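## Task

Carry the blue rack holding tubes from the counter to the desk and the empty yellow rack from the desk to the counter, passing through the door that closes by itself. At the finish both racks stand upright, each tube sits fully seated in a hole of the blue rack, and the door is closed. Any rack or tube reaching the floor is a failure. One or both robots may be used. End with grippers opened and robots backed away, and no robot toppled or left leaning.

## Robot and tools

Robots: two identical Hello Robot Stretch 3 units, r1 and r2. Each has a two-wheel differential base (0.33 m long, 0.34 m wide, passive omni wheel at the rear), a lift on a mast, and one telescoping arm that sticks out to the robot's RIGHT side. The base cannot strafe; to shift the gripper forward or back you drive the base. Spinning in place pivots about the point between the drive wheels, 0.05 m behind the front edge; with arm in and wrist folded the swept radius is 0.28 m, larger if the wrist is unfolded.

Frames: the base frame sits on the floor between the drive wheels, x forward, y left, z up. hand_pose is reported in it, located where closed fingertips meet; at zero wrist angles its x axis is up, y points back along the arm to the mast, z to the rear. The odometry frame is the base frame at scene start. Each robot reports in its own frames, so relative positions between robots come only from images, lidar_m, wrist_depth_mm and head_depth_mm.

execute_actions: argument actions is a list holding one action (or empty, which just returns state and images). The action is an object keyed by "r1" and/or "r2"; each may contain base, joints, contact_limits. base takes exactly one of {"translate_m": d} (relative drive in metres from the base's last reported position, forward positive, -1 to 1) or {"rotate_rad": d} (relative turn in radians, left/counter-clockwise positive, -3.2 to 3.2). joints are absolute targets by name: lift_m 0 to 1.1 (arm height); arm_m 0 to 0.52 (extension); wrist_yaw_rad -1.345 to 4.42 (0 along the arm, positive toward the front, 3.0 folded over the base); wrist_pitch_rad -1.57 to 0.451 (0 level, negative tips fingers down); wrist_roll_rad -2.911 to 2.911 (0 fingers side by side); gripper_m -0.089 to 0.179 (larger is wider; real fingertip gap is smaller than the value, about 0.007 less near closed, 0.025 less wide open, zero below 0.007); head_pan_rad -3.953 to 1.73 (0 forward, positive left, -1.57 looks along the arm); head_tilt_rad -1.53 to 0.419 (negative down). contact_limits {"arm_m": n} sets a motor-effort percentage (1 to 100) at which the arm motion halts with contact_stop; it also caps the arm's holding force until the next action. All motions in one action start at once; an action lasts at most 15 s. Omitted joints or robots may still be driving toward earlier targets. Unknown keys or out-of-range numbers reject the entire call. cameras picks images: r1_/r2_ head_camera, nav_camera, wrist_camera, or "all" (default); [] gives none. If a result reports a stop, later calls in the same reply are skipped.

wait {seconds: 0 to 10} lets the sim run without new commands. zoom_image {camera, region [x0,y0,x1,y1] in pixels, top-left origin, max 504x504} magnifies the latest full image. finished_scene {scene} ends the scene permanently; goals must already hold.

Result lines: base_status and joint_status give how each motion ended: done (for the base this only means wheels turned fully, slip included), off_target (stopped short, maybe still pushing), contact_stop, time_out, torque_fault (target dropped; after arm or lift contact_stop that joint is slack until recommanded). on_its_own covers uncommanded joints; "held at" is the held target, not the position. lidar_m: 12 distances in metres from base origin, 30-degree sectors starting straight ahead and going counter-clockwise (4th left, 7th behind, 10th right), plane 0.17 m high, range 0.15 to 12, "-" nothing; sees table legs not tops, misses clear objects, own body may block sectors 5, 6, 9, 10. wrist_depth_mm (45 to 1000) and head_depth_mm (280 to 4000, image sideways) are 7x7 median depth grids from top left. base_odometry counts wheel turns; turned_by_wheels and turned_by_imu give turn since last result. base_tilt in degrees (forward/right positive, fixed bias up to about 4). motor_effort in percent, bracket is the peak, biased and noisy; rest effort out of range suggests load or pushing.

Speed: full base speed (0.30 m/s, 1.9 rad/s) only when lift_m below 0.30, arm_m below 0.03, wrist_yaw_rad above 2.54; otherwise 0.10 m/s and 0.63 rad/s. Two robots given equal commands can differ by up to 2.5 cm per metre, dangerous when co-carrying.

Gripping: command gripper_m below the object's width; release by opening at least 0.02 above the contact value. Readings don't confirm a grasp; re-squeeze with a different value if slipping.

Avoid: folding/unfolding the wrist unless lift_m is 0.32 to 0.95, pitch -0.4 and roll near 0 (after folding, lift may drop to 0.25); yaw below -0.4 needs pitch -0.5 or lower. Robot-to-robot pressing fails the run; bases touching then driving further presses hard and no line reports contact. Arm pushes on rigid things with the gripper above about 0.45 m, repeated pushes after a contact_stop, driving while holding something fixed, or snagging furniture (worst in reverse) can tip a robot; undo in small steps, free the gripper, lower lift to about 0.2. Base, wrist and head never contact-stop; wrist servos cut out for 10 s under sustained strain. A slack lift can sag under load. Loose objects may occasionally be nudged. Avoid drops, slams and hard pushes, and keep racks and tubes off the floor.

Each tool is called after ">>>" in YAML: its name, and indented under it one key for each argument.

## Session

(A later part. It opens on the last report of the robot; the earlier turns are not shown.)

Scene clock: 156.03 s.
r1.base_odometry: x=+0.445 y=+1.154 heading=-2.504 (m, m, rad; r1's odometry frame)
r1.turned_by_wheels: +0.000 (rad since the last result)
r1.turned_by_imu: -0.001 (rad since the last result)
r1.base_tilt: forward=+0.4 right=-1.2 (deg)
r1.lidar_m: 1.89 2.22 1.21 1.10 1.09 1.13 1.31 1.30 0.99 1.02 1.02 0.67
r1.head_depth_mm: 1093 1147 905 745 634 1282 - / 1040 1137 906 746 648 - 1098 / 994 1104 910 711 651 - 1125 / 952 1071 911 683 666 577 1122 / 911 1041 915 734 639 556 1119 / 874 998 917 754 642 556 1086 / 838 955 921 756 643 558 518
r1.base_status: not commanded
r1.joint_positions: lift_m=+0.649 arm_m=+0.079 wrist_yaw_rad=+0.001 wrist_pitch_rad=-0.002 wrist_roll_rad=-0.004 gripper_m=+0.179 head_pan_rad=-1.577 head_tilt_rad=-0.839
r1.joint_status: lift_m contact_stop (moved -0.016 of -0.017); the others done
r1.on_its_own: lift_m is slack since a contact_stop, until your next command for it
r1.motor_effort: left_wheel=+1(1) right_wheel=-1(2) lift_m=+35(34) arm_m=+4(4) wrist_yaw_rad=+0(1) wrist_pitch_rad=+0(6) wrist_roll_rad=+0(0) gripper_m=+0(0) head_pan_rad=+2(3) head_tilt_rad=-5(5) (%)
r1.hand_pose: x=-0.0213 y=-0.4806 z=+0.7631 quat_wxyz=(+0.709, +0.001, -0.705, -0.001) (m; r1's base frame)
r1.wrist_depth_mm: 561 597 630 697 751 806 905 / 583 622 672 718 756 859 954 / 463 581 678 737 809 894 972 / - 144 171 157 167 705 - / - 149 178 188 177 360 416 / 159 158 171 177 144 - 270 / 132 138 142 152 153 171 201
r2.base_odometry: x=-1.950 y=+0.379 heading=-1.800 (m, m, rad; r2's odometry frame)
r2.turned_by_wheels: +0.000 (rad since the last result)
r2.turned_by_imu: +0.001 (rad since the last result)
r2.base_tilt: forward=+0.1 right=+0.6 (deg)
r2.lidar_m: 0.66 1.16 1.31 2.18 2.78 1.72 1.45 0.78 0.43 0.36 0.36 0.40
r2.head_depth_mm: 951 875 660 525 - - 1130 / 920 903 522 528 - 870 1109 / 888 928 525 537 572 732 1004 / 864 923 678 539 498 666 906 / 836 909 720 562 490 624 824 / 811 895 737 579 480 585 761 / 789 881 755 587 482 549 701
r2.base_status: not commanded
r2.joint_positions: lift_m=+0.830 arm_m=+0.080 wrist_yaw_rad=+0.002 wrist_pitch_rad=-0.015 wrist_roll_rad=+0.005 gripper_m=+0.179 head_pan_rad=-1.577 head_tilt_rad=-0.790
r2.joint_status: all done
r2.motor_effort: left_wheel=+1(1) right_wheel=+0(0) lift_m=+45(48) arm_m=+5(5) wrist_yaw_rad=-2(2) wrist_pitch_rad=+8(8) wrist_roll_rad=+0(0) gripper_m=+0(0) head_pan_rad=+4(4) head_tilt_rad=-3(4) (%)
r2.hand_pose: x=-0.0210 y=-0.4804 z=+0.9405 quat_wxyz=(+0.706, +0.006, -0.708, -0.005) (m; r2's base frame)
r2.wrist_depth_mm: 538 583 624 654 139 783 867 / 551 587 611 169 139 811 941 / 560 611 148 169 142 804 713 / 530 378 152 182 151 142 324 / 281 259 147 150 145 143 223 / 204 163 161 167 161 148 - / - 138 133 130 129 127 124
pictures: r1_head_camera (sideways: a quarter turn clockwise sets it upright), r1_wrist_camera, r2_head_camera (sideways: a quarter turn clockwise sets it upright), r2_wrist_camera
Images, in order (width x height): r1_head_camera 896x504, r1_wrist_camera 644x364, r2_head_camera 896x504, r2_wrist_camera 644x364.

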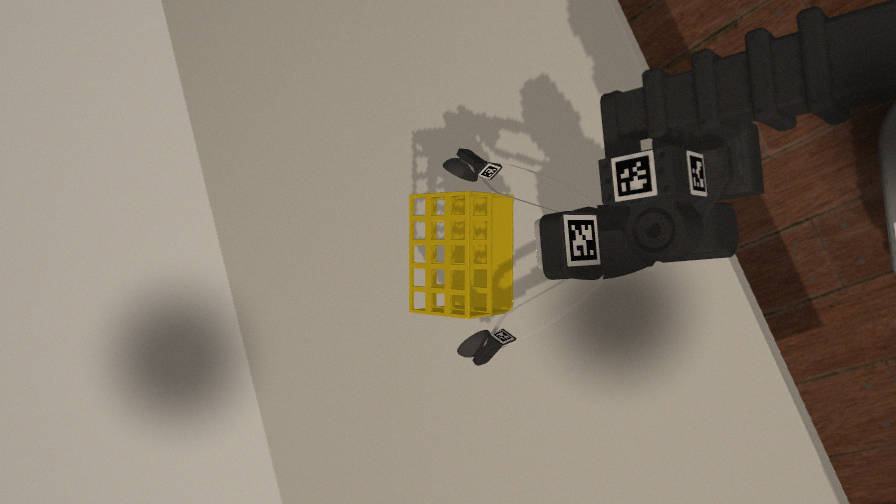

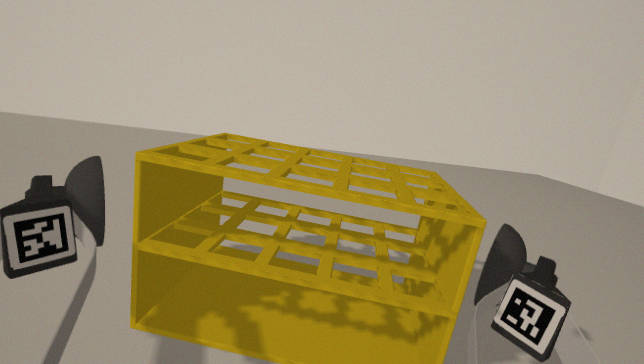

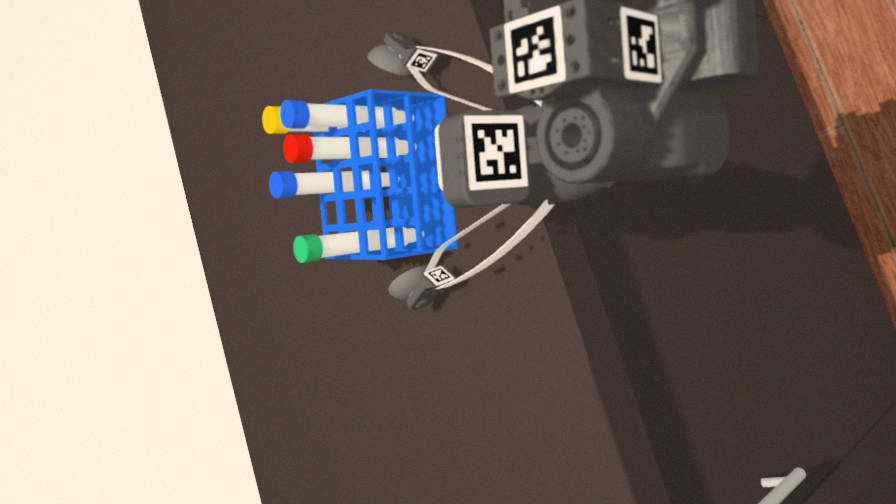

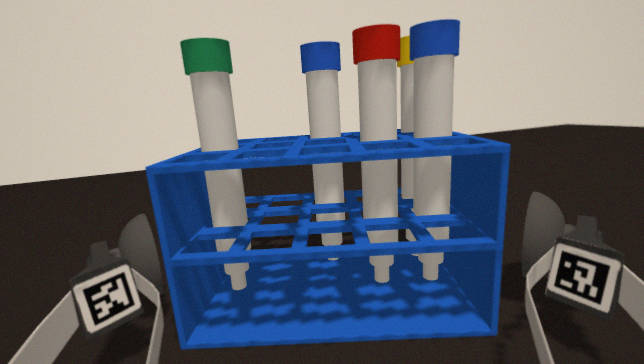

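>>> execute_actions:
  actions:
    - {"r1": {"joints": {"lift_m": 0.658, "arm_m": 0.09}}, "r2": {"joints": {"arm_m": 0.095}}}
  cameras: []

>>> execute_actions:
  actions:
    - {"r1": {"joints": {"gripper_m": 0.10}}, "r2": {"joints": {"gripper_m": 0.10}}}
  cameras: ["r1_head_camera", "r1_wrist_camera", "r2_head_camera", "r2_wrist_camera"]

Scene clock: 168.20 s.
r1.base_odometry: x=+0.445 y=+1.154 heading=-2.504 (m, m, rad; r1's odometry frame)
r1.turned_by_wheels: +0.000 (rad since the last result)
r1.turned_by_imu: -0.001 (rad since the last result)
r1.base_tilt: forward=+0.4 right=-1.3 (deg)
r1.lidar_m: 1.90 2.21 1.21 1.10 1.09 1.14 1.31 1.30 0.99 1.02 1.02 0.67
r1.head_depth_mm: 1092 1145 903 743 635 1277 - / 1042 1137 906 746 650 - 1095 / 991 1106 908 711 657 - 1126 / 949 1071 911 683 - 582 1122 / 908 1039 913 724 640 556 1121 / 873 997 915 752 641 556 1086 / 841 954 918 756 643 557 519
r1.base_status: not commanded
r1.joint_positions: lift_m=+0.658 arm_m=+0.090 wrist_yaw_rad=+0.001 wrist_pitch_rad=-0.015 wrist_roll_rad=-0.004 gripper_m=+0.179 head_pan_rad=-1.577 head_tilt_rad=-0.839
r1.joint_status: all done
r1.motor_effort: left_wheel=+1(1) right_wheel=-2(1) lift_m=+42(44) arm_m=+3(9) wrist_yaw_rad=+0(1) wrist_pitch_rad=+4(4) wrist_roll_rad=+0(0) gripper_m=+1(1) head_pan_rad=+2(3) head_tilt_rad=-5(4) (%)
r1.hand_pose: x=-0.0213 y=-0.4904 z=+0.7686 quat_wxyz=(+0.709, +0.006, -0.705, -0.005) (m; r1's base frame)
r1.wrist_depth_mm: 544 583 625 677 740 775 854 / 564 609 660 708 765 862 930 / 470 567 654 730 809 892 985 / - 139 138 162 429 679 973 / - 147 177 186 135 386 428 / 167 150 167 148 147 - 280 / 140 141 150 156 132 175 209
r2.base_odometry: x=-1.950 y=+0.379 heading=-1.800 (m, m, rad; r2's odometry frame)
r2.turned_by_wheels: +0.000 (rad since the last result)
r2.turned_by_imu: +0.001 (rad since the last result)
r2.base_tilt: forward=+0.1 right=+0.6 (deg)
r2.lidar_m: 0.66 1.16 1.31 2.18 2.78 1.72 1.45 0.78 0.43 0.36 0.36 0.40
r2.head_depth_mm: 949 876 660 538 - 968 1123 / 920 900 521 534 - 829 1106 / 891 929 525 534 565 742 1002 / 863 923 660 532 497 667 903 / 838 908 720 565 489 623 826 / 811 896 737 577 480 584 759 / 788 881 758 589 482 550 703
r2.base_status: not commanded
r2.joint_positions: lift_m=+0.830 arm_m=+0.095 wrist_yaw_rad=+0.002 wrist_pitch_rad=-0.015 wrist_roll_rad=+0.005 gripper_m=+0.179 head_pan_rad=-1.577 head_tilt_rad=-0.790
r2.joint_status: all done
r2.motor_effort: left_wheel=+0(1) right_wheel=+1(0) lift_m=+45(45) arm_m=+5(3) wrist_yaw_rad=-2(2) wrist_pitch_rad=+8(8) wrist_roll_rad=+0(0) gripper_m=+0(0) head_pan_rad=+4(5) head_tilt_rad=-4(4) (%)
r2.hand_pose: x=-0.0210 y=-0.4954 z=+0.9405 quat_wxyz=(+0.706, +0.006, -0.708, -0.005) (m; r2's base frame)
r2.wrist_depth_mm: 530 548 613 649 125 778 847 / 542 576 608 645 128 812 889 / 554 607 141 163 131 776 704 / 525 364 143 172 137 121 326 / 281 128 144 162 140 114 224 / 202 117 148 158 151 126 - / - 135 133 130 126 119 124
pictures: none
No camera images: the call's "cameras" was empty. Leave "cameras" out to get every camera's image.

Scene clock: 169.47 s.
r1.base_odometry: x=+0.445 y=+1.154 heading=-2.504 (m, m, rad; r1's odometry frame)
r1.turned_by_wheels: +0.000 (rad since the last result)
r1.turned_by_imu: +0.000 (rad since the last result)
r1.base_tilt: forward=+0.4 right=-1.3 (deg)
r1.lidar_m: 1.89 2.21 1.21 1.10 1.09 1.14 1.31 1.30 0.99 1.02 1.02 0.67
r1.head_depth_mm: 1090 1147 902 744 634 1284 - / 1042 1135 906 747 651 - 1097 / 989 1107 909 749 664 - 1129 / 950 1075 913 711 - 583 1117 / 910 1043 912 727 639 556 1118 / 872 1000 914 754 640 557 1085 / 841 953 918 756 641 557 519
r1.base_status: not commanded
r1.joint_positions: lift_m=+0.658 arm_m=+0.090 wrist_yaw_rad=+0.000 wrist_pitch_rad=-0.015 wrist_roll_rad=-0.004 gripper_m=+0.101 head_pan_rad=-1.577 head_tilt_rad=-0.839
r1.joint_status: all done
r1.motor_effort: left_wheel=+1(1) right_wheel=-1(1) lift_m=+43(42) arm_m=+3(3) wrist_yaw_rad=+0(1) wrist_pitch_rad=+4(4) wrist_roll_rad=+0(0) gripper_m=-16(95) head_pan_rad=+2(3) head_tilt_rad=-5(5) (%)
r1.hand_pose: x=-0.0213 y=-0.4905 z=+0.7685 quat_wxyz=(+0.709, +0.006, -0.705, -0.005) (m; r1's base frame)
r1.wrist_depth_mm: 561 581 626 678 727 784 883 / 570 607 642 708 767 832 937 / 467 561 658 719 818 889 978 / 300 144 151 172 392 699 959 / - 154 181 203 160 383 432 / 167 163 172 182 150 262 275 / 140 141 150 159 161 177 203
r2.base_odometry: x=-1.950 y=+0.379 heading=-1.800 (m, m, rad; r2's odometry frame)
r2.turned_by_wheels: +0.000 (rad since the last result)
r2.turned_by_imu: +0.000 (rad since the last result)
r2.base_tilt: forward=+0.1 right=+0.6 (deg)
r2.lidar_m: 0.66 1.16 1.31 2.18 2.77 1.71 1.45 0.78 0.43 0.36 0.36 0.40
r2.head_depth_mm: 946 874 660 540 - 965 1127 / 918 899 569 543 - 828 1103 / 888 927 550 562 568 738 1009 / 864 921 658 542 498 666 904 / 835 912 719 566 490 622 825 / 812 893 737 577 480 585 757 / 790 883 755 590 482 550 701
r2.base_status: not commanded
r2.joint_positions: lift_m=+0.830 arm_m=+0.095 wrist_yaw_rad=+0.001 wrist_pitch_rad=-0.015 wrist_roll_rad=+0.005 gripper_m=+0.101 head_pan_rad=-1.577 head_tilt_rad=-0.790
r2.joint_status: all done
r2.motor_effort: left_wheel=+1(1) right_wheel=+0(0) lift_m=+46(46) arm_m=+5(5) wrist_yaw_rad=-1(3) wrist_pitch_rad=+7(8) wrist_roll_rad=+0(0) gripper_m=-27(100) head_pan_rad=+4(5) head_tilt_rad=-4(4) (%)
r2.hand_pose: x=-0.0211 y=-0.4954 z=+0.9405 quat_wxyz=(+0.706, +0.006, -0.708, -0.005) (m; r2's base frame)
r2.wrist_depth_mm: 526 562 605 633 131 789 854 / 540 587 598 643 133 818 882 / 560 598 154 166 135 809 712 / 531 377 157 180 142 278 322 / 281 248 152 146 141 119 214 / 191 - 162 166 155 140 163 / - 137 134 129 126 123 124
pictures: r1_head_camera (sideways: a quarter turn clockwise sets it upright), r1_wrist_camera, r2_head_camera (sideways: a quarter turn clockwise sets it upright), r2_wrist_camera
Images, in order (width x height): r1_head_camera 896x504, r1_wrist_camera 644x364, r2_head_camera 896x504, r2_wrist_camera 644x364.

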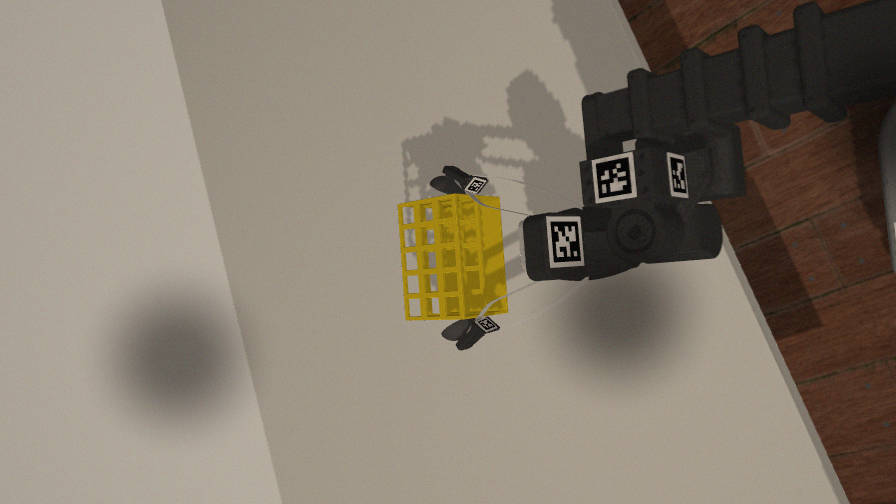

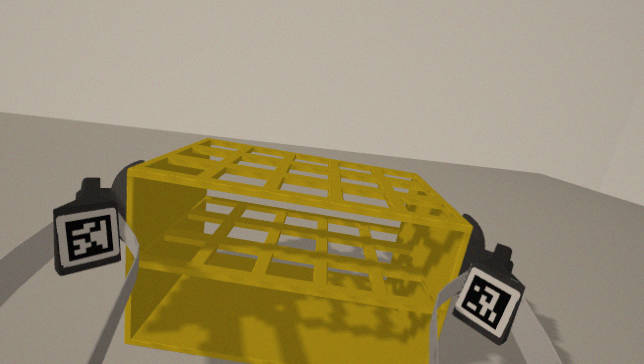

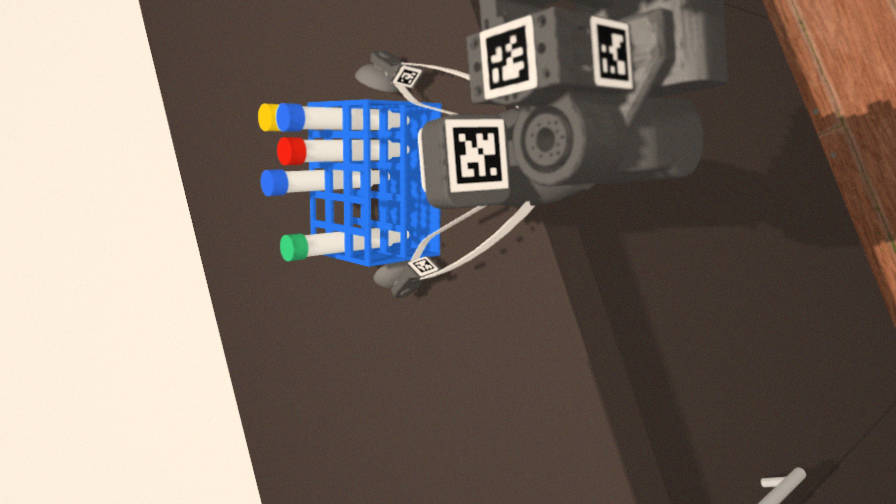

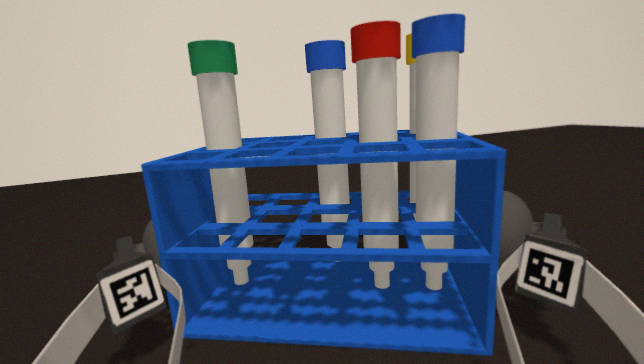

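>>> execute_actions:
  actions:
    - {"r1": {"joints": {"gripper_m": 0.08}}, "r2": {"joints": {"gripper_m": 0.085}}}
  cameras: []

>>> execute_actions:
  actions:
    - {"r1": {"joints": {"lift_m": 0.72}}, "r2": {"joints": {"lift_m": 0.89}}}
  cameras: ["r1_head_camera", "r1_wrist_camera", "r2_head_camera", "r2_wrist_camera"]

Scene clock: 172.90 s.
r1.base_odometry: x=+0.445 y=+1.154 heading=-2.504 (m, m, rad; r1's odometry frame)
r1.turned_by_wheels: +0.000 (rad since the last result)
r1.turned_by_imu: -0.001 (rad since the last result)
r1.base_tilt: forward=+0.4 right=-1.3 (deg)
r1.lidar_m: 1.89 2.21 1.20 1.10 1.09 1.13 1.30 1.30 0.99 1.02 1.02 0.67
r1.head_depth_mm: 1093 1151 904 745 634 1282 - / 1039 1140 906 746 649 - 1096 / 994 1107 910 749 664 - 1124 / 953 1074 911 711 - 582 1121 / 911 1040 914 725 638 556 1120 / 876 998 915 755 640 556 1082 / 840 953 921 756 642 558 519
r1.base_status: not commanded
r1.joint_positions: lift_m=+0.658 arm_m=+0.090 wrist_yaw_rad=+0.000 wrist_pitch_rad=-0.015 wrist_roll_rad=-0.004 gripper_m=+0.081 head_pan_rad=-1.577 head_tilt_rad=-0.839
r1.joint_status: all done
r1.motor_effort: left_wheel=+1(1) right_wheel=-2(1) lift_m=+42(42) arm_m=+3(3) wrist_yaw_rad=+0(0) wrist_pitch_rad=+4(4) wrist_roll_rad=+0(0) gripper_m=-24(94) head_pan_rad=+3(2) head_tilt_rad=-5(5) (%)
r1.hand_pose: x=-0.0213 y=-0.4905 z=+0.7685 quat_wxyz=(+0.709, +0.006, -0.705, -0.005) (m; r1's base frame)
r1.wrist_depth_mm: 557 576 620 665 730 792 875 / 583 601 665 707 778 839 932 / 475 563 650 733 816 922 968 / 298 144 151 172 397 690 964 / - 153 182 205 163 380 422 / 165 164 173 183 150 267 275 / 139 141 150 160 162 178 204
r2.base_odometry: x=-1.950 y=+0.379 heading=-1.800 (m, m, rad; r2's odometry frame)
r2.turned_by_wheels: +0.000 (rad since the last result)
r2.turned_by_imu: +0.000 (rad since the last result)
r2.base_tilt: forward=+0.1 right=+0.6 (deg)
r2.lidar_m: 0.67 1.16 1.31 2.17 2.78 1.71 1.45 0.78 0.42 0.36 0.36 0.40
r2.head_depth_mm: 949 874 658 540 - 963 1129 / 918 898 545 541 - 833 1105 / 890 927 553 563 569 739 1002 / 864 924 664 543 497 667 906 / 838 910 720 565 490 623 830 / 813 896 737 576 480 584 758 / 789 882 756 589 481 548 704
r2.base_status: not commanded
r2.joint_positions: lift_m=+0.830 arm_m=+0.095 wrist_yaw_rad=+0.001 wrist_pitch_rad=-0.015 wrist_roll_rad=+0.005 gripper_m=+0.087 head_pan_rad=-1.577 head_tilt_rad=-0.790
r2.joint_status: all done
r2.motor_effort: left_wheel=+1(1) right_wheel=+0(0) lift_m=+46(45) arm_m=+5(4) wrist_yaw_rad=-1(1) wrist_pitch_rad=+8(8) wrist_roll_rad=+0(0) gripper_m=-35(100) head_pan_rad=+5(4) head_tilt_rad=-4(3) (%)
r2.hand_pose: x=-0.0211 y=-0.4954 z=+0.9405 quat_wxyz=(+0.706, +0.006, -0.708, -0.005) (m; r2's base frame)
r2.wrist_depth_mm: 535 567 599 642 131 753 887 / 543 579 599 628 132 830 904 / 560 605 153 167 135 805 703 / 536 371 157 180 142 279 326 / 284 249 153 145 140 118 212 / 192 - 162 166 155 139 162 / - 138 135 129 126 122 124
pictures: none
No camera images: the call's "cameras" was empty. Leave "cameras" out to get every camera's image.

Scene clock: 174.30 s.
r1.base_odometry: x=+0.445 y=+1.154 heading=-2.504 (m, m, rad; r1's odometry frame)
r1.turned_by_wheels: +0.000 (rad since the last result)
r1.turned_by_imu: +0.000 (rad since the last result)
r1.base_tilt: forward=+0.4 right=-1.2 (deg)
r1.lidar_m: 1.89 2.21 1.21 1.10 1.09 1.14 1.31 1.30 0.99 1.02 1.02 0.67
r1.head_depth_mm: 1094 1146 902 744 647 - - / 1041 1138 906 747 - - 1113 / 995 1106 907 712 - 1220 1124 / 948 1073 911 667 - 571 1120 / 910 1037 913 700 639 556 1120 / 874 1000 917 754 640 556 1086 / 840 954 920 755 642 557 519
r1.base_status: not commanded
r1.joint_positions: lift_m=+0.720 arm_m=+0.090 wrist_yaw_rad=+0.000 wrist_pitch_rad=-0.023 wrist_roll_rad=-0.004 gripper_m=+0.088 head_pan_rad=-1.577 head_tilt_rad=-0.839
r1.joint_status: all done
r1.on_its_own: gripper_m is held at +0.086, not at your +0.080, by its stall guard, which is still easing
r1.motor_effort: left_wheel=+1(1) right_wheel=-1(1) lift_m=+43(45) arm_m=+3(3) wrist_yaw_rad=+0(0) wrist_pitch_rad=+6(7) wrist_roll_rad=+0(0) gripper_m=-22(25) head_pan_rad=+3(3) head_tilt_rad=-4(5) (%)
r1.hand_pose: x=-0.0213 y=-0.4902 z=+0.8283 quat_wxyz=(+0.709, +0.009, -0.705, -0.008) (m; r1's base frame)
r1.wrist_depth_mm: 549 581 621 658 728 795 878 / 566 605 642 700 769 841 939 / 584 624 668 733 799 879 963 / 454 145 172 173 684 888 - / - 154 184 208 162 581 629 / 249 167 172 183 150 397 414 / 211 151 152 160 162 272 305
r2.base_odometry: x=-1.950 y=+0.379 heading=-1.800 (m, m, rad; r2's odometry frame)
r2.turned_by_wheels: +0.000 (rad since the last result)
r2.turned_by_imu: +0.000 (rad since the last result)
r2.base_tilt: forward=+0.1 right=+0.6 (deg)
r2.lidar_m: 0.66 1.16 1.31 2.18 2.78 1.71 1.45 0.78 0.42 0.36 0.36 0.40
r2.head_depth_mm: 947 871 675 - - 878 1122 / 919 893 508 - - 790 1108 / 890 929 502 - 555 721 1005 / 862 925 527 551 498 667 906 / 838 908 722 566 490 622 826 / 812 897 739 578 479 583 759 / 789 883 758 587 482 550 702
r2.base_status: not commanded
r2.joint_positions: lift_m=+0.890 arm_m=+0.095 wrist_yaw_rad=+0.001 wrist_pitch_rad=-0.028 wrist_roll_rad=+0.005 gripper_m=+0.094 head_pan_rad=-1.577 head_tilt_rad=-0.790
r2.joint_status: all done
r2.on_its_own: gripper_m is held at +0.092, not at your +0.085, by its stall guard, which is still easing
r2.motor_effort: left_wheel=+1(0) right_wheel=+0(0) lift_m=+46(47) arm_m=+5(5) wrist_yaw_rad=-1(1) wrist_pitch_rad=+15(15) wrist_roll_rad=+0(0) gripper_m=-31(35) head_pan_rad=+5(4) head_tilt_rad=-4(3) (%)
r2.hand_pose: x=-0.0211 y=-0.4950 z=+0.9972 quat_wxyz=(+0.706, +0.011, -0.708, -0.010) (m; r2's base frame)
r2.wrist_depth_mm: 525 567 594 649 679 780 883 / 529 570 587 644 136 803 868 / 553 594 612 173 139 843 922 / 585 582 160 182 144 441 515 / 448 396 153 151 145 119 336 / 306 - 164 171 156 139 261 / 238 221 147 142 133 188 199
pictures: r1_head_camera (sideways: a quarter turn clockwise sets it upright), r1_wrist_camera, r2_head_camera (sideways: a quarter turn clockwise sets it upright), r2_wrist_camera
Images, in order (width x height): r1_head_camera 896x504, r1_wrist_camera 644x364, r2_head_camera 896x504, r2_wrist_camera 644x364.

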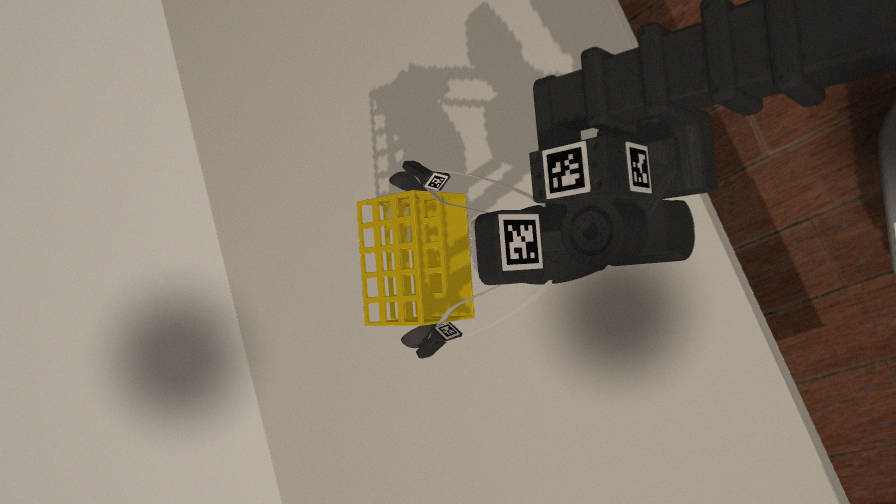

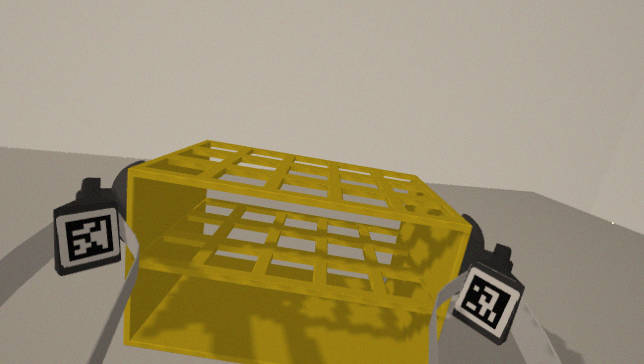

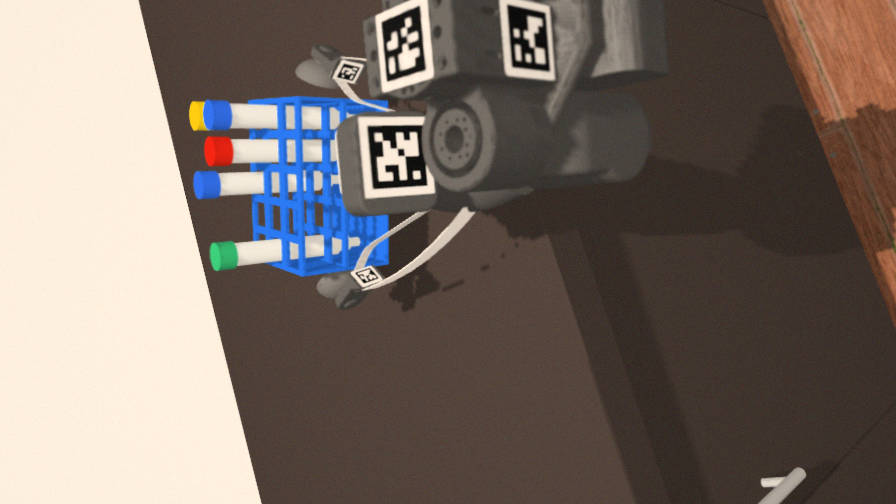

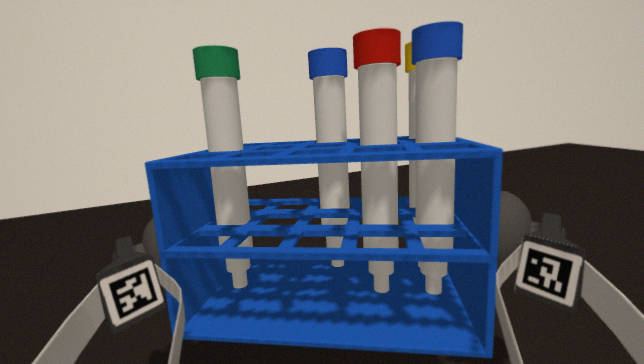

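>>> execute_actions:
  actions:
    - {"r1": {"joints": {"gripper_m": 0.093, "arm_m": 0.0}}, "r2": {"joints": {"gripper_m": 0.098, "arm_m": 0.0}}}
  cameras: ["r1_wrist_camera", "r2_head_camera", "r2_wrist_camera"]

Scene clock: 182.10 s.
r1.base_odometry: x=+0.445 y=+1.154 heading=-2.504 (m, m, rad; r1's odometry frame)
r1.turned_by_wheels: +0.000 (rad since the last result)
r1.turned_by_imu: -0.001 (rad since the last result)
r1.base_tilt: forward=+0.4 right=-1.3 (deg)
r1.lidar_m: 1.90 2.22 1.21 1.10 1.09 1.13 1.31 1.30 1.00 1.02 1.02 0.67
r1.head_depth_mm: 1096 1144 902 745 634 1306 - / 1042 1136 906 748 635 586 - / 992 1103 908 749 630 - - / 947 1073 909 621 613 555 1098 / 911 1042 914 734 625 555 1123 / 875 998 915 754 641 556 1087 / 840 957 921 756 642 558 519
r1.base_status: not commanded
r1.joint_positions: lift_m=+0.720 arm_m=+0.000 wrist_yaw_rad=+0.000 wrist_pitch_rad=-0.024 wrist_roll_rad=-0.004 gripper_m=+0.094 head_pan_rad=-1.577 head_tilt_rad=-0.839
r1.joint_status: all done
r1.motor_effort: left_wheel=+1(1) right_wheel=-1(2) lift_m=+43(43) arm_m=-3(5) wrist_yaw_rad=+0(0) wrist_pitch_rad=+6(6) wrist_roll_rad=+0(0) gripper_m=-19(18) head_pan_rad=+3(2) head_tilt_rad=-5(5) (%)
r1.hand_pose: x=-0.0213 y=-0.4010 z=+0.8283 quat_wxyz=(+0.709, +0.009, -0.705, -0.008) (m; r1's base frame)
r1.wrist_depth_mm: 615 651 698 756 820 885 994 / 639 685 725 784 855 946 - / 661 708 762 840 903 - - / 448 145 171 173 700 978 - / - 154 185 208 162 568 641 / 248 168 172 185 154 399 411 / 211 151 152 161 163 271 309
r2.base_odometry: x=-1.950 y=+0.379 heading=-1.800 (m, m, rad; r2's odometry frame)
r2.turned_by_wheels: +0.000 (rad since the last result)
r2.turned_by_imu: +0.001 (rad since the last result)
r2.base_tilt: forward=+0.1 right=+0.6 (deg)
r2.lidar_m: 0.66 1.16 1.31 2.18 2.77 1.72 1.46 0.78 0.43 0.36 0.36 0.40
r2.head_depth_mm: 948 876 659 514 598 - - / 916 901 459 464 - - 1096 / 889 927 667 519 - 722 1093 / 858 919 681 476 499 669 907 / 837 905 719 564 490 623 825 / 811 893 735 576 481 586 759 / 787 877 757 589 481 549 704
r2.base_status: not commanded
r2.joint_positions: lift_m=+0.890 arm_m=+0.000 wrist_yaw_rad=+0.001 wrist_pitch_rad=-0.032 wrist_roll_rad=+0.005 gripper_m=+0.105 head_pan_rad=-1.577 head_tilt_rad=-0.790
r2.joint_status: gripper_m off_target (ended at +0.105, target +0.098); the others done
r2.on_its_own: gripper_m is held at +0.104, not at your +0.098, by its stall guard, which is not easing now
r2.motor_effort: left_wheel=+0(1) right_wheel=+0(0) lift_m=+45(46) arm_m=-4(5) wrist_yaw_rad=-1(1) wrist_pitch_rad=+16(16) wrist_roll_rad=+0(0) gripper_m=-20(62) head_pan_rad=+4(5) head_tilt_rad=-3(4) (%)
r2.hand_pose: x=-0.0212 y=-0.4008 z=+0.9963 quat_wxyz=(+0.706, +0.012, -0.708, -0.011) (m; r2's base frame)
r2.wrist_depth_mm: 603 638 688 751 807 897 994 / 606 663 700 762 847 949 - / 645 689 729 787 191 954 - / 634 678 178 195 173 534 509 / 444 448 173 352 169 141 336 / 303 - 168 260 162 146 259 / 238 215 158 164 157 187 198
pictures: r1_wrist_camera, r2_head_camera (sideways: a quarter turn clockwise sets it upright), r2_wrist_camera
Images, in order (width x height): r1_wrist_camera 644x364, r2_head_camera 896x504, r2_wrist_camera 644x364.

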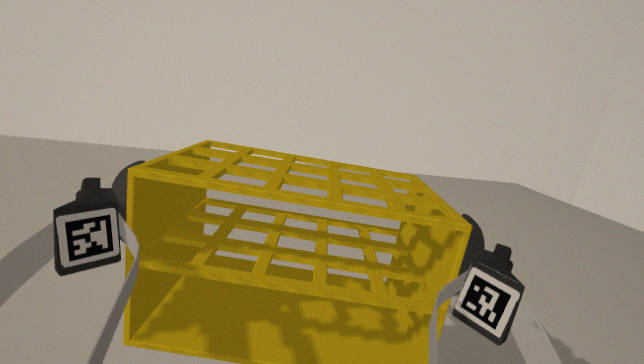

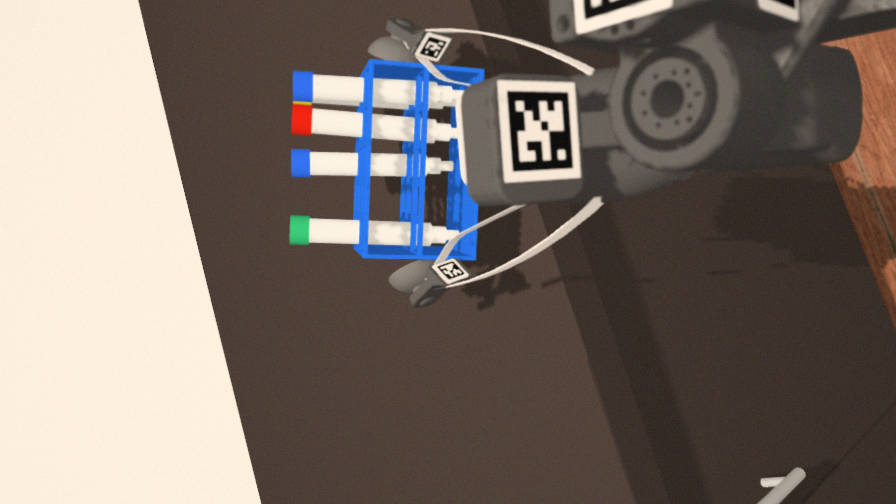

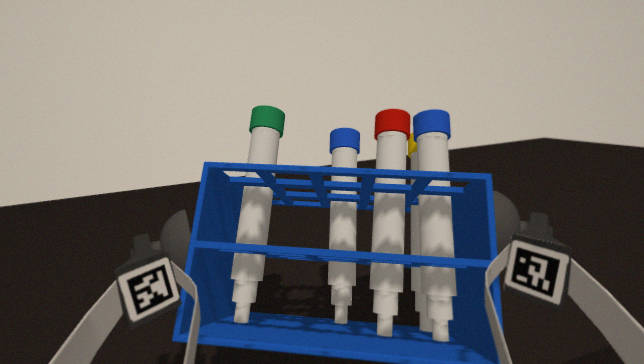

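>>> execute_actions:
  actions:
    - {"r2": {"joints": {"lift_m": 0.835, "arm_m": 0.05}}}
  cameras: ["r2_head_camera", "r2_wrist_camera"]

Scene clock: 185.87 s.
r1.base_odometry: x=+0.445 y=+1.154 heading=-2.504 (m, m, rad; r1's odometry frame)
r1.turned_by_wheels: +0.000 (rad since the last result)
r1.turned_by_imu: -0.001 (rad since the last result)
r1.base_tilt: forward=+0.4 right=-1.2 (deg)
r1.lidar_m: 1.90 2.21 1.20 1.10 1.09 1.13 1.31 1.30 0.99 1.02 1.02 0.67
r1.head_depth_mm: 1093 1145 901 745 634 1307 - / 1040 1137 905 746 635 586 - / 994 1107 906 749 629 - - / 950 1072 911 622 613 555 1101 / 909 1038 915 735 625 556 1119 / 875 999 917 756 641 557 1085 / 840 955 919 756 640 558 518
r1.base_status: not commanded
r1.joint_positions: lift_m=+0.720 arm_m=+0.000 wrist_yaw_rad=+0.000 wrist_pitch_rad=-0.024 wrist_roll_rad=-0.004 gripper_m=+0.094 head_pan_rad=-1.577 head_tilt_rad=-0.839
r1.joint_status: not commanded
r1.motor_effort: left_wheel=+1(1) right_wheel=-1(1) lift_m=+43(43) arm_m=-3(3) wrist_yaw_rad=+0(0) wrist_pitch_rad=+6(7) wrist_roll_rad=+0(0) gripper_m=-20(20) head_pan_rad=+3(2) head_tilt_rad=-4(5) (%)
r1.hand_pose: x=-0.0213 y=-0.4010 z=+0.8283 quat_wxyz=(+0.709, +0.009, -0.705, -0.008) (m; r1's base frame)
r1.wrist_depth_mm: 616 659 699 750 818 876 989 / 644 685 724 790 861 952 - / 644 699 761 841 905 991 - / 440 144 172 172 688 - - / - 154 184 206 161 576 647 / 249 168 173 185 153 399 416 / 213 151 152 160 163 268 312
r2.base_odometry: x=-1.950 y=+0.379 heading=-1.800 (m, m, rad; r2's odometry frame)
r2.turned_by_wheels: +0.000 (rad since the last result)
r2.turned_by_imu: +0.001 (rad since the last result)
r2.base_tilt: forward=+0.1 right=+0.6 (deg)
r2.lidar_m: 0.66 1.16 1.31 2.17 2.78 1.71 1.45 0.78 0.42 0.36 0.36 0.40
r2.head_depth_mm: 954 876 657 526 - - 1105 / 917 899 503 520 - - 1116 / 892 926 645 515 - 713 1049 / 860 925 696 520 498 669 904 / 834 909 719 566 490 623 827 / 811 892 737 577 481 585 760 / 788 878 755 589 482 551 704
r2.base_status: not commanded
r2.joint_positions: lift_m=+0.835 arm_m=+0.050 wrist_yaw_rad=+0.001 wrist_pitch_rad=+0.007 wrist_roll_rad=-0.006 gripper_m=+0.105 head_pan_rad=-1.577 head_tilt_rad=-0.790
r2.joint_status: all done
r2.on_its_own: gripper_m is held at +0.104, not at your +0.098, by its stall guard, which is not easing now
r2.motor_effort: left_wheel=+1(0) right_wheel=+1(0) lift_m=+30(43) arm_m=+5(5) wrist_yaw_rad=-1(1) wrist_pitch_rad=-4(17) wrist_roll_rad=+4(4) gripper_m=-18(20) head_pan_rad=+4(5) head_tilt_rad=-4(3) (%)
r2.hand_pose: x=-0.0212 y=-0.4509 z=+0.9518 quat_wxyz=(+0.709, -0.002, -0.705, +0.003) (m; r2's base frame)
r2.wrist_depth_mm: 573 606 651 703 778 817 920 / 577 606 645 688 149 844 970 / 591 633 668 200 154 888 971 / 599 577 152 189 159 332 399 / 319 335 159 173 164 140 248 / 212 - 163 172 171 152 182 / 169 153 146 143 141 140 141
pictures: r2_head_camera (sideways: a quarter turn clockwise sets it upright), r2_wrist_camera
Images, in order (width x height): r2_head_camera 896x504, r2_wrist_camera 644x364.

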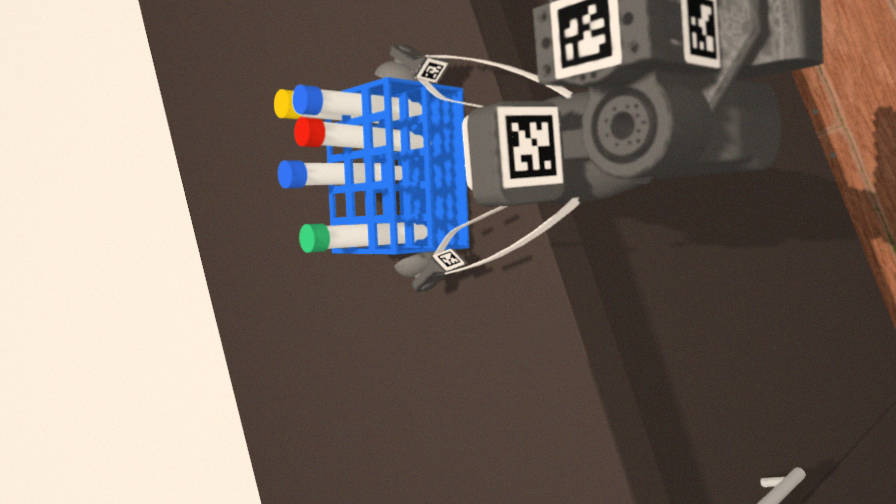

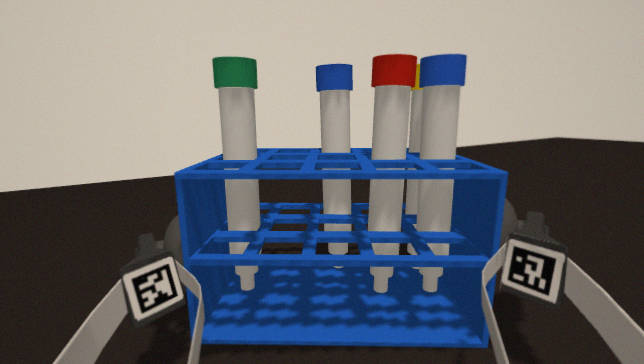

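>>> execute_actions:
  actions:
    - {"r1": {"base": {"rotate_rad": -1.266}, "joints": {"head_pan_rad": -3.14, "head_tilt_rad": -0.5}}, "r2": {"joints": {"gripper_m": 0.179}}}
  cameras: []

>>> execute_actions:
  actions:
    - {"r2": {"joints": {"lift_m": 0.85, "arm_m": 0.075}}}

Scene clock: 235.43 s.
r1.base_odometry: x=+0.445 y=+1.154 heading=+2.513 (m, m, rad; r1's odometry frame)
r1.turned_by_wheels: -1.266 (rad since the last result)
r1.turned_by_imu: -1.256 (rad since the last result)
r1.base_tilt: forward=+0.3 right=-1.2 (deg)
r1.lidar_m: 1.02 0.67 1.43 2.48 1.46 1.12 1.10 1.13 1.35 1.30 0.99 1.06
r1.head_depth_mm: 925 1015 1118 1224 1354 1467 1320 / 920 1005 1112 1242 1409 1518 - / 912 998 1100 1230 1395 1500 1351 / 904 989 1092 1218 1370 1502 1277 / 896 981 1078 1203 1355 1480 1282 / 890 970 1070 1189 1344 1470 1290 / 882 961 1056 1176 1327 1456 1294
r1.base_status: done
r1.joint_positions: lift_m=+0.720 arm_m=+0.000 wrist_yaw_rad=+0.000 wrist_pitch_rad=-0.024 wrist_roll_rad=-0.004 gripper_m=+0.094 head_pan_rad=-3.133 head_tilt_rad=-0.507
r1.joint_status: all done
r1.motor_effort: left_wheel=+1(5) right_wheel=-2(6) lift_m=+43(43) arm_m=-3(3) wrist_yaw_rad=+0(0) wrist_pitch_rad=+6(6) wrist_roll_rad=+0(0) gripper_m=-19(20) head_pan_rad=-3(34) head_tilt_rad=+3(25) (%)
r1.hand_pose: x=-0.0213 y=-0.4010 z=+0.8283 quat_wxyz=(+0.709, +0.009, -0.705, -0.008) (m; r1's base frame)
r1.wrist_depth_mm: 981 964 956 977 978 977 971 / - - - - - - - / 710 - - - - - - / 450 145 172 172 - - - / - 155 185 206 162 - - / - 167 174 184 153 - - / - 151 152 160 163 - -
r2.base_odometry: x=-1.950 y=+0.379 heading=-1.800 (m, m, rad; r2's odometry frame)
r2.turned_by_wheels: +0.000 (rad since the last result)
r2.turned_by_imu: +0.001 (rad since the last result)
r2.base_tilt: forward=+0.1 right=+0.6 (deg)
r2.lidar_m: 0.66 1.16 1.31 2.18 2.78 1.71 1.45 0.78 0.43 0.36 0.36 0.40
r2.head_depth_mm: 951 873 657 522 - - 1101 / 923 898 513 524 - - 1112 / 889 926 532 519 - 713 1048 / 863 924 696 528 497 667 905 / 836 911 718 563 489 623 824 / 810 896 735 576 480 585 759 / 787 880 754 587 481 549 702
r2.base_status: not commanded
r2.joint_positions: lift_m=+0.835 arm_m=+0.050 wrist_yaw_rad=+0.001 wrist_pitch_rad=-0.015 wrist_roll_rad=-0.001 gripper_m=+0.179 head_pan_rad=-1.577 head_tilt_rad=-0.790
r2.joint_status: all done
r2.motor_effort: left_wheel=+1(1) right_wheel=+0(0) lift_m=+33(33) arm_m=+5(6) wrist_yaw_rad=-1(2) wrist_pitch_rad=+7(8) wrist_roll_rad=+2(4) gripper_m=+1(87) head_pan_rad=+5(4) head_tilt_rad=-4(3) (%)
r2.hand_pose: x=-0.0212 y=-0.4504 z=+0.9461 quat_wxyz=(+0.708, +0.006, -0.706, -0.005) (m; r2's base frame)
r2.wrist_depth_mm: 558 610 646 705 744 847 926 / 565 602 635 690 149 848 969 / 592 619 670 716 155 873 842 / 552 497 152 195 162 302 349 / 298 304 158 163 164 150 243 / 212 191 170 177 171 159 - / - 148 144 141 139 135 131
pictures: none
No camera images: the call's "cameras" was empty. Leave "cameras" out to get every camera's image.

Scene clock: 236.57 s.
r1.base_odometry: x=+0.445 y=+1.154 heading=+2.513 (m, m, rad; r1's odometry frame)
r1.turned_by_wheels: +0.000 (rad since the last result)
r1.turned_by_imu: +0.000 (rad since the last result)
r1.base_tilt: forward=+0.4 right=-1.2 (deg)
r1.lidar_m: 1.02 0.67 1.43 2.47 1.45 1.12 1.09 1.13 1.36 1.30 0.99 1.06
r1.head_depth_mm: 926 1015 1118 1218 1355 1462 1322 / 917 1009 1114 1242 1411 1513 - / 911 999 1102 1232 1388 1503 1351 / 904 988 1088 1220 1373 1501 1279 / 896 978 1078 1200 1356 1494 1282 / 886 971 1069 1190 1341 1478 1291 / 881 962 1061 1179 1325 1456 1292
r1.base_status: not commanded
r1.joint_positions: lift_m=+0.720 arm_m=+0.000 wrist_yaw_rad=+0.000 wrist_pitch_rad=-0.024 wrist_roll_rad=-0.004 gripper_m=+0.094 head_pan_rad=-3.133 head_tilt_rad=-0.507
r1.joint_status: not commanded
r1.motor_effort: left_wheel=+1(2) right_wheel=-2(2) lift_m=+43(43) arm_m=-3(3) wrist_yaw_rad=+0(0) wrist_pitch_rad=+6(6) wrist_roll_rad=+0(0) gripper_m=-19(19) head_pan_rad=-3(2) head_tilt_rad=+3(3) (%)
r1.hand_pose: x=-0.0213 y=-0.4010 z=+0.8283 quat_wxyz=(+0.709, +0.009, -0.705, -0.008) (m; r1's base frame)
r1.wrist_depth_mm: 986 967 979 977 961 965 970 / - - - - - - - / 708 - - - - - - / 453 144 172 173 - - - / - 155 184 206 162 - - / - 167 173 185 153 - - / - 151 152 160 162 - -
r2.base_odometry: x=-1.950 y=+0.379 heading=-1.800 (m, m, rad; r2's odometry frame)
r2.turned_by_wheels: +0.000 (rad since the last result)
r2.turned_by_imu: +0.000 (rad since the last result)
r2.base_tilt: forward=+0.1 right=+0.6 (deg)
r2.lidar_m: 0.67 1.16 1.31 2.18 2.78 1.71 1.45 0.78 0.42 0.36 0.36 0.40
r2.head_depth_mm: 951 873 663 538 - - 1126 / 916 899 510 525 - 860 1102 / 890 930 644 513 569 743 1003 / 863 925 694 524 499 667 908 / 836 909 722 563 489 621 824 / 811 894 737 576 481 583 757 / 785 879 757 589 481 549 702
r2.base_status: not commanded
r2.joint_positions: lift_m=+0.850 arm_m=+0.075 wrist_yaw_rad=+0.001 wrist_pitch_rad=-0.016 wrist_roll_rad=-0.001 gripper_m=+0.179 head_pan_rad=-1.577 head_tilt_rad=-0.790
r2.joint_status: all done
r2.motor_effort: left_wheel=+1(1) right_wheel=+0(0) lift_m=+46(48) arm_m=+5(5) wrist_yaw_rad=-1(1) wrist_pitch_rad=+8(8) wrist_roll_rad=+2(2) gripper_m=+0(0) head_pan_rad=+5(4) head_tilt_rad=-5(3) (%)
r2.hand_pose: x=-0.0212 y=-0.4754 z=+0.9603 quat_wxyz=(+0.708, +0.006, -0.706, -0.006) (m; r2's base frame)
r2.wrist_depth_mm: 543 574 615 654 721 811 876 / 559 591 631 676 130 841 920 / 567 608 655 687 134 847 955 / 578 570 148 164 137 420 405 / 338 300 147 169 144 117 275 / 244 122 147 178 140 127 - / - 164 147 151 149 131 152
pictures: r1_head_camera (sideways: a quarter turn clockwise sets it upright), r1_nav_camera (sideways: a quarter turn counterclockwise sets it upright), r1_wrist_camera, r2_head_camera (sideways: a quarter turn clockwise sets it upright), r2_nav_camera (sideways: a quarter turn counterclockwise sets it upright), r2_wrist_camera
Images, in order (width x height): r1_head_camera 896x504, r1_nav_camera 672x504, r1_wrist_camera 644x364, r2_head_camera 896x504, r2_nav_camera 672x504, r2_wrist_camera 644x364.

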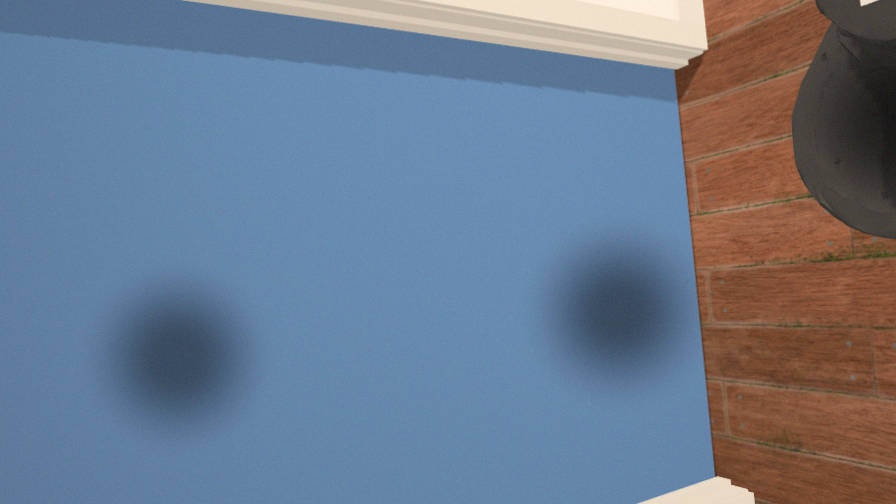

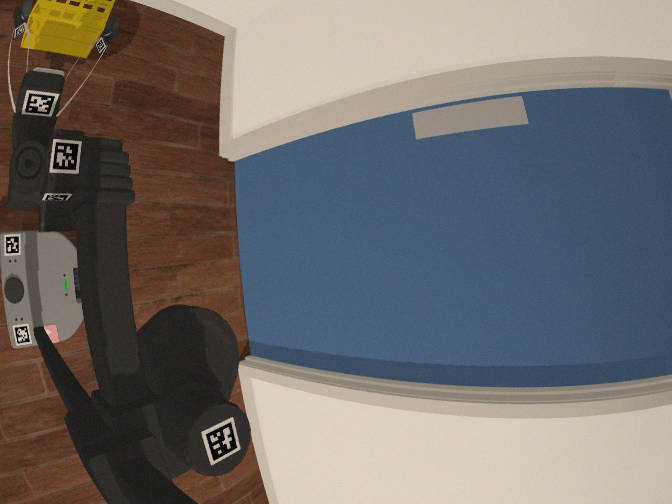

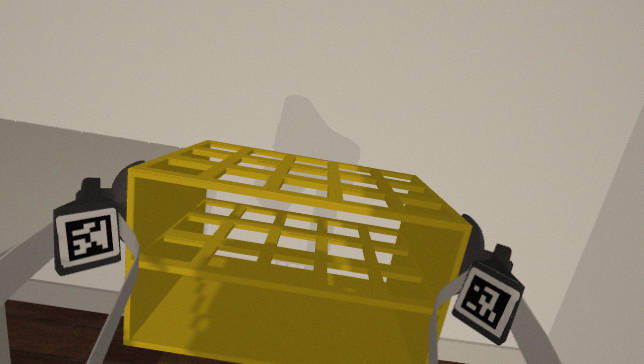

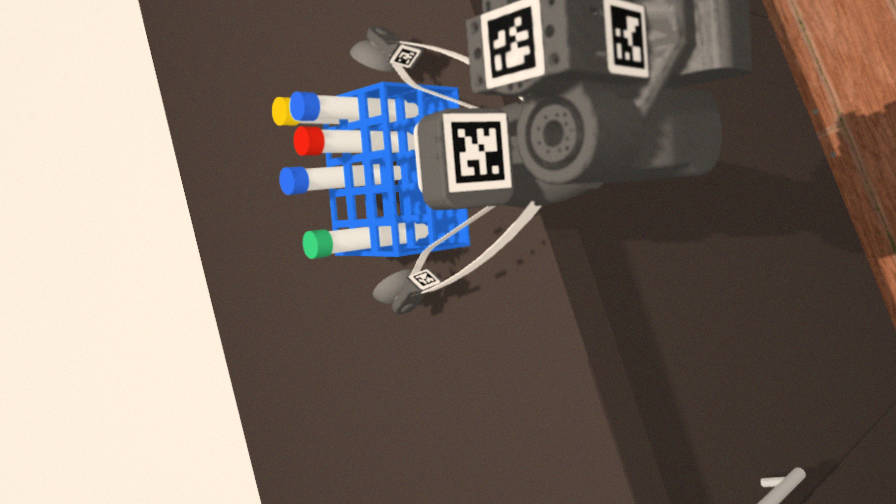

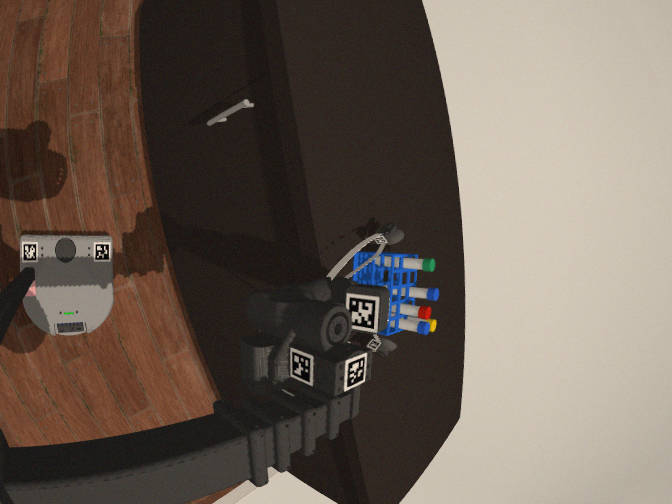

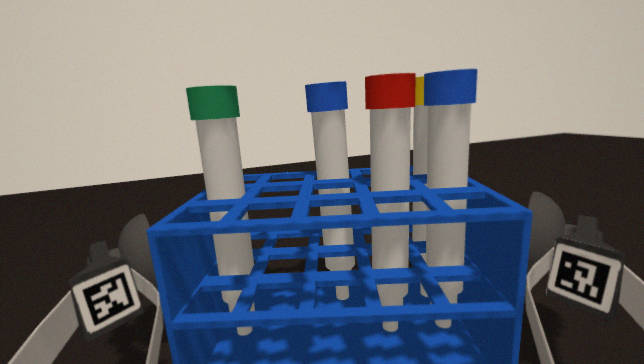

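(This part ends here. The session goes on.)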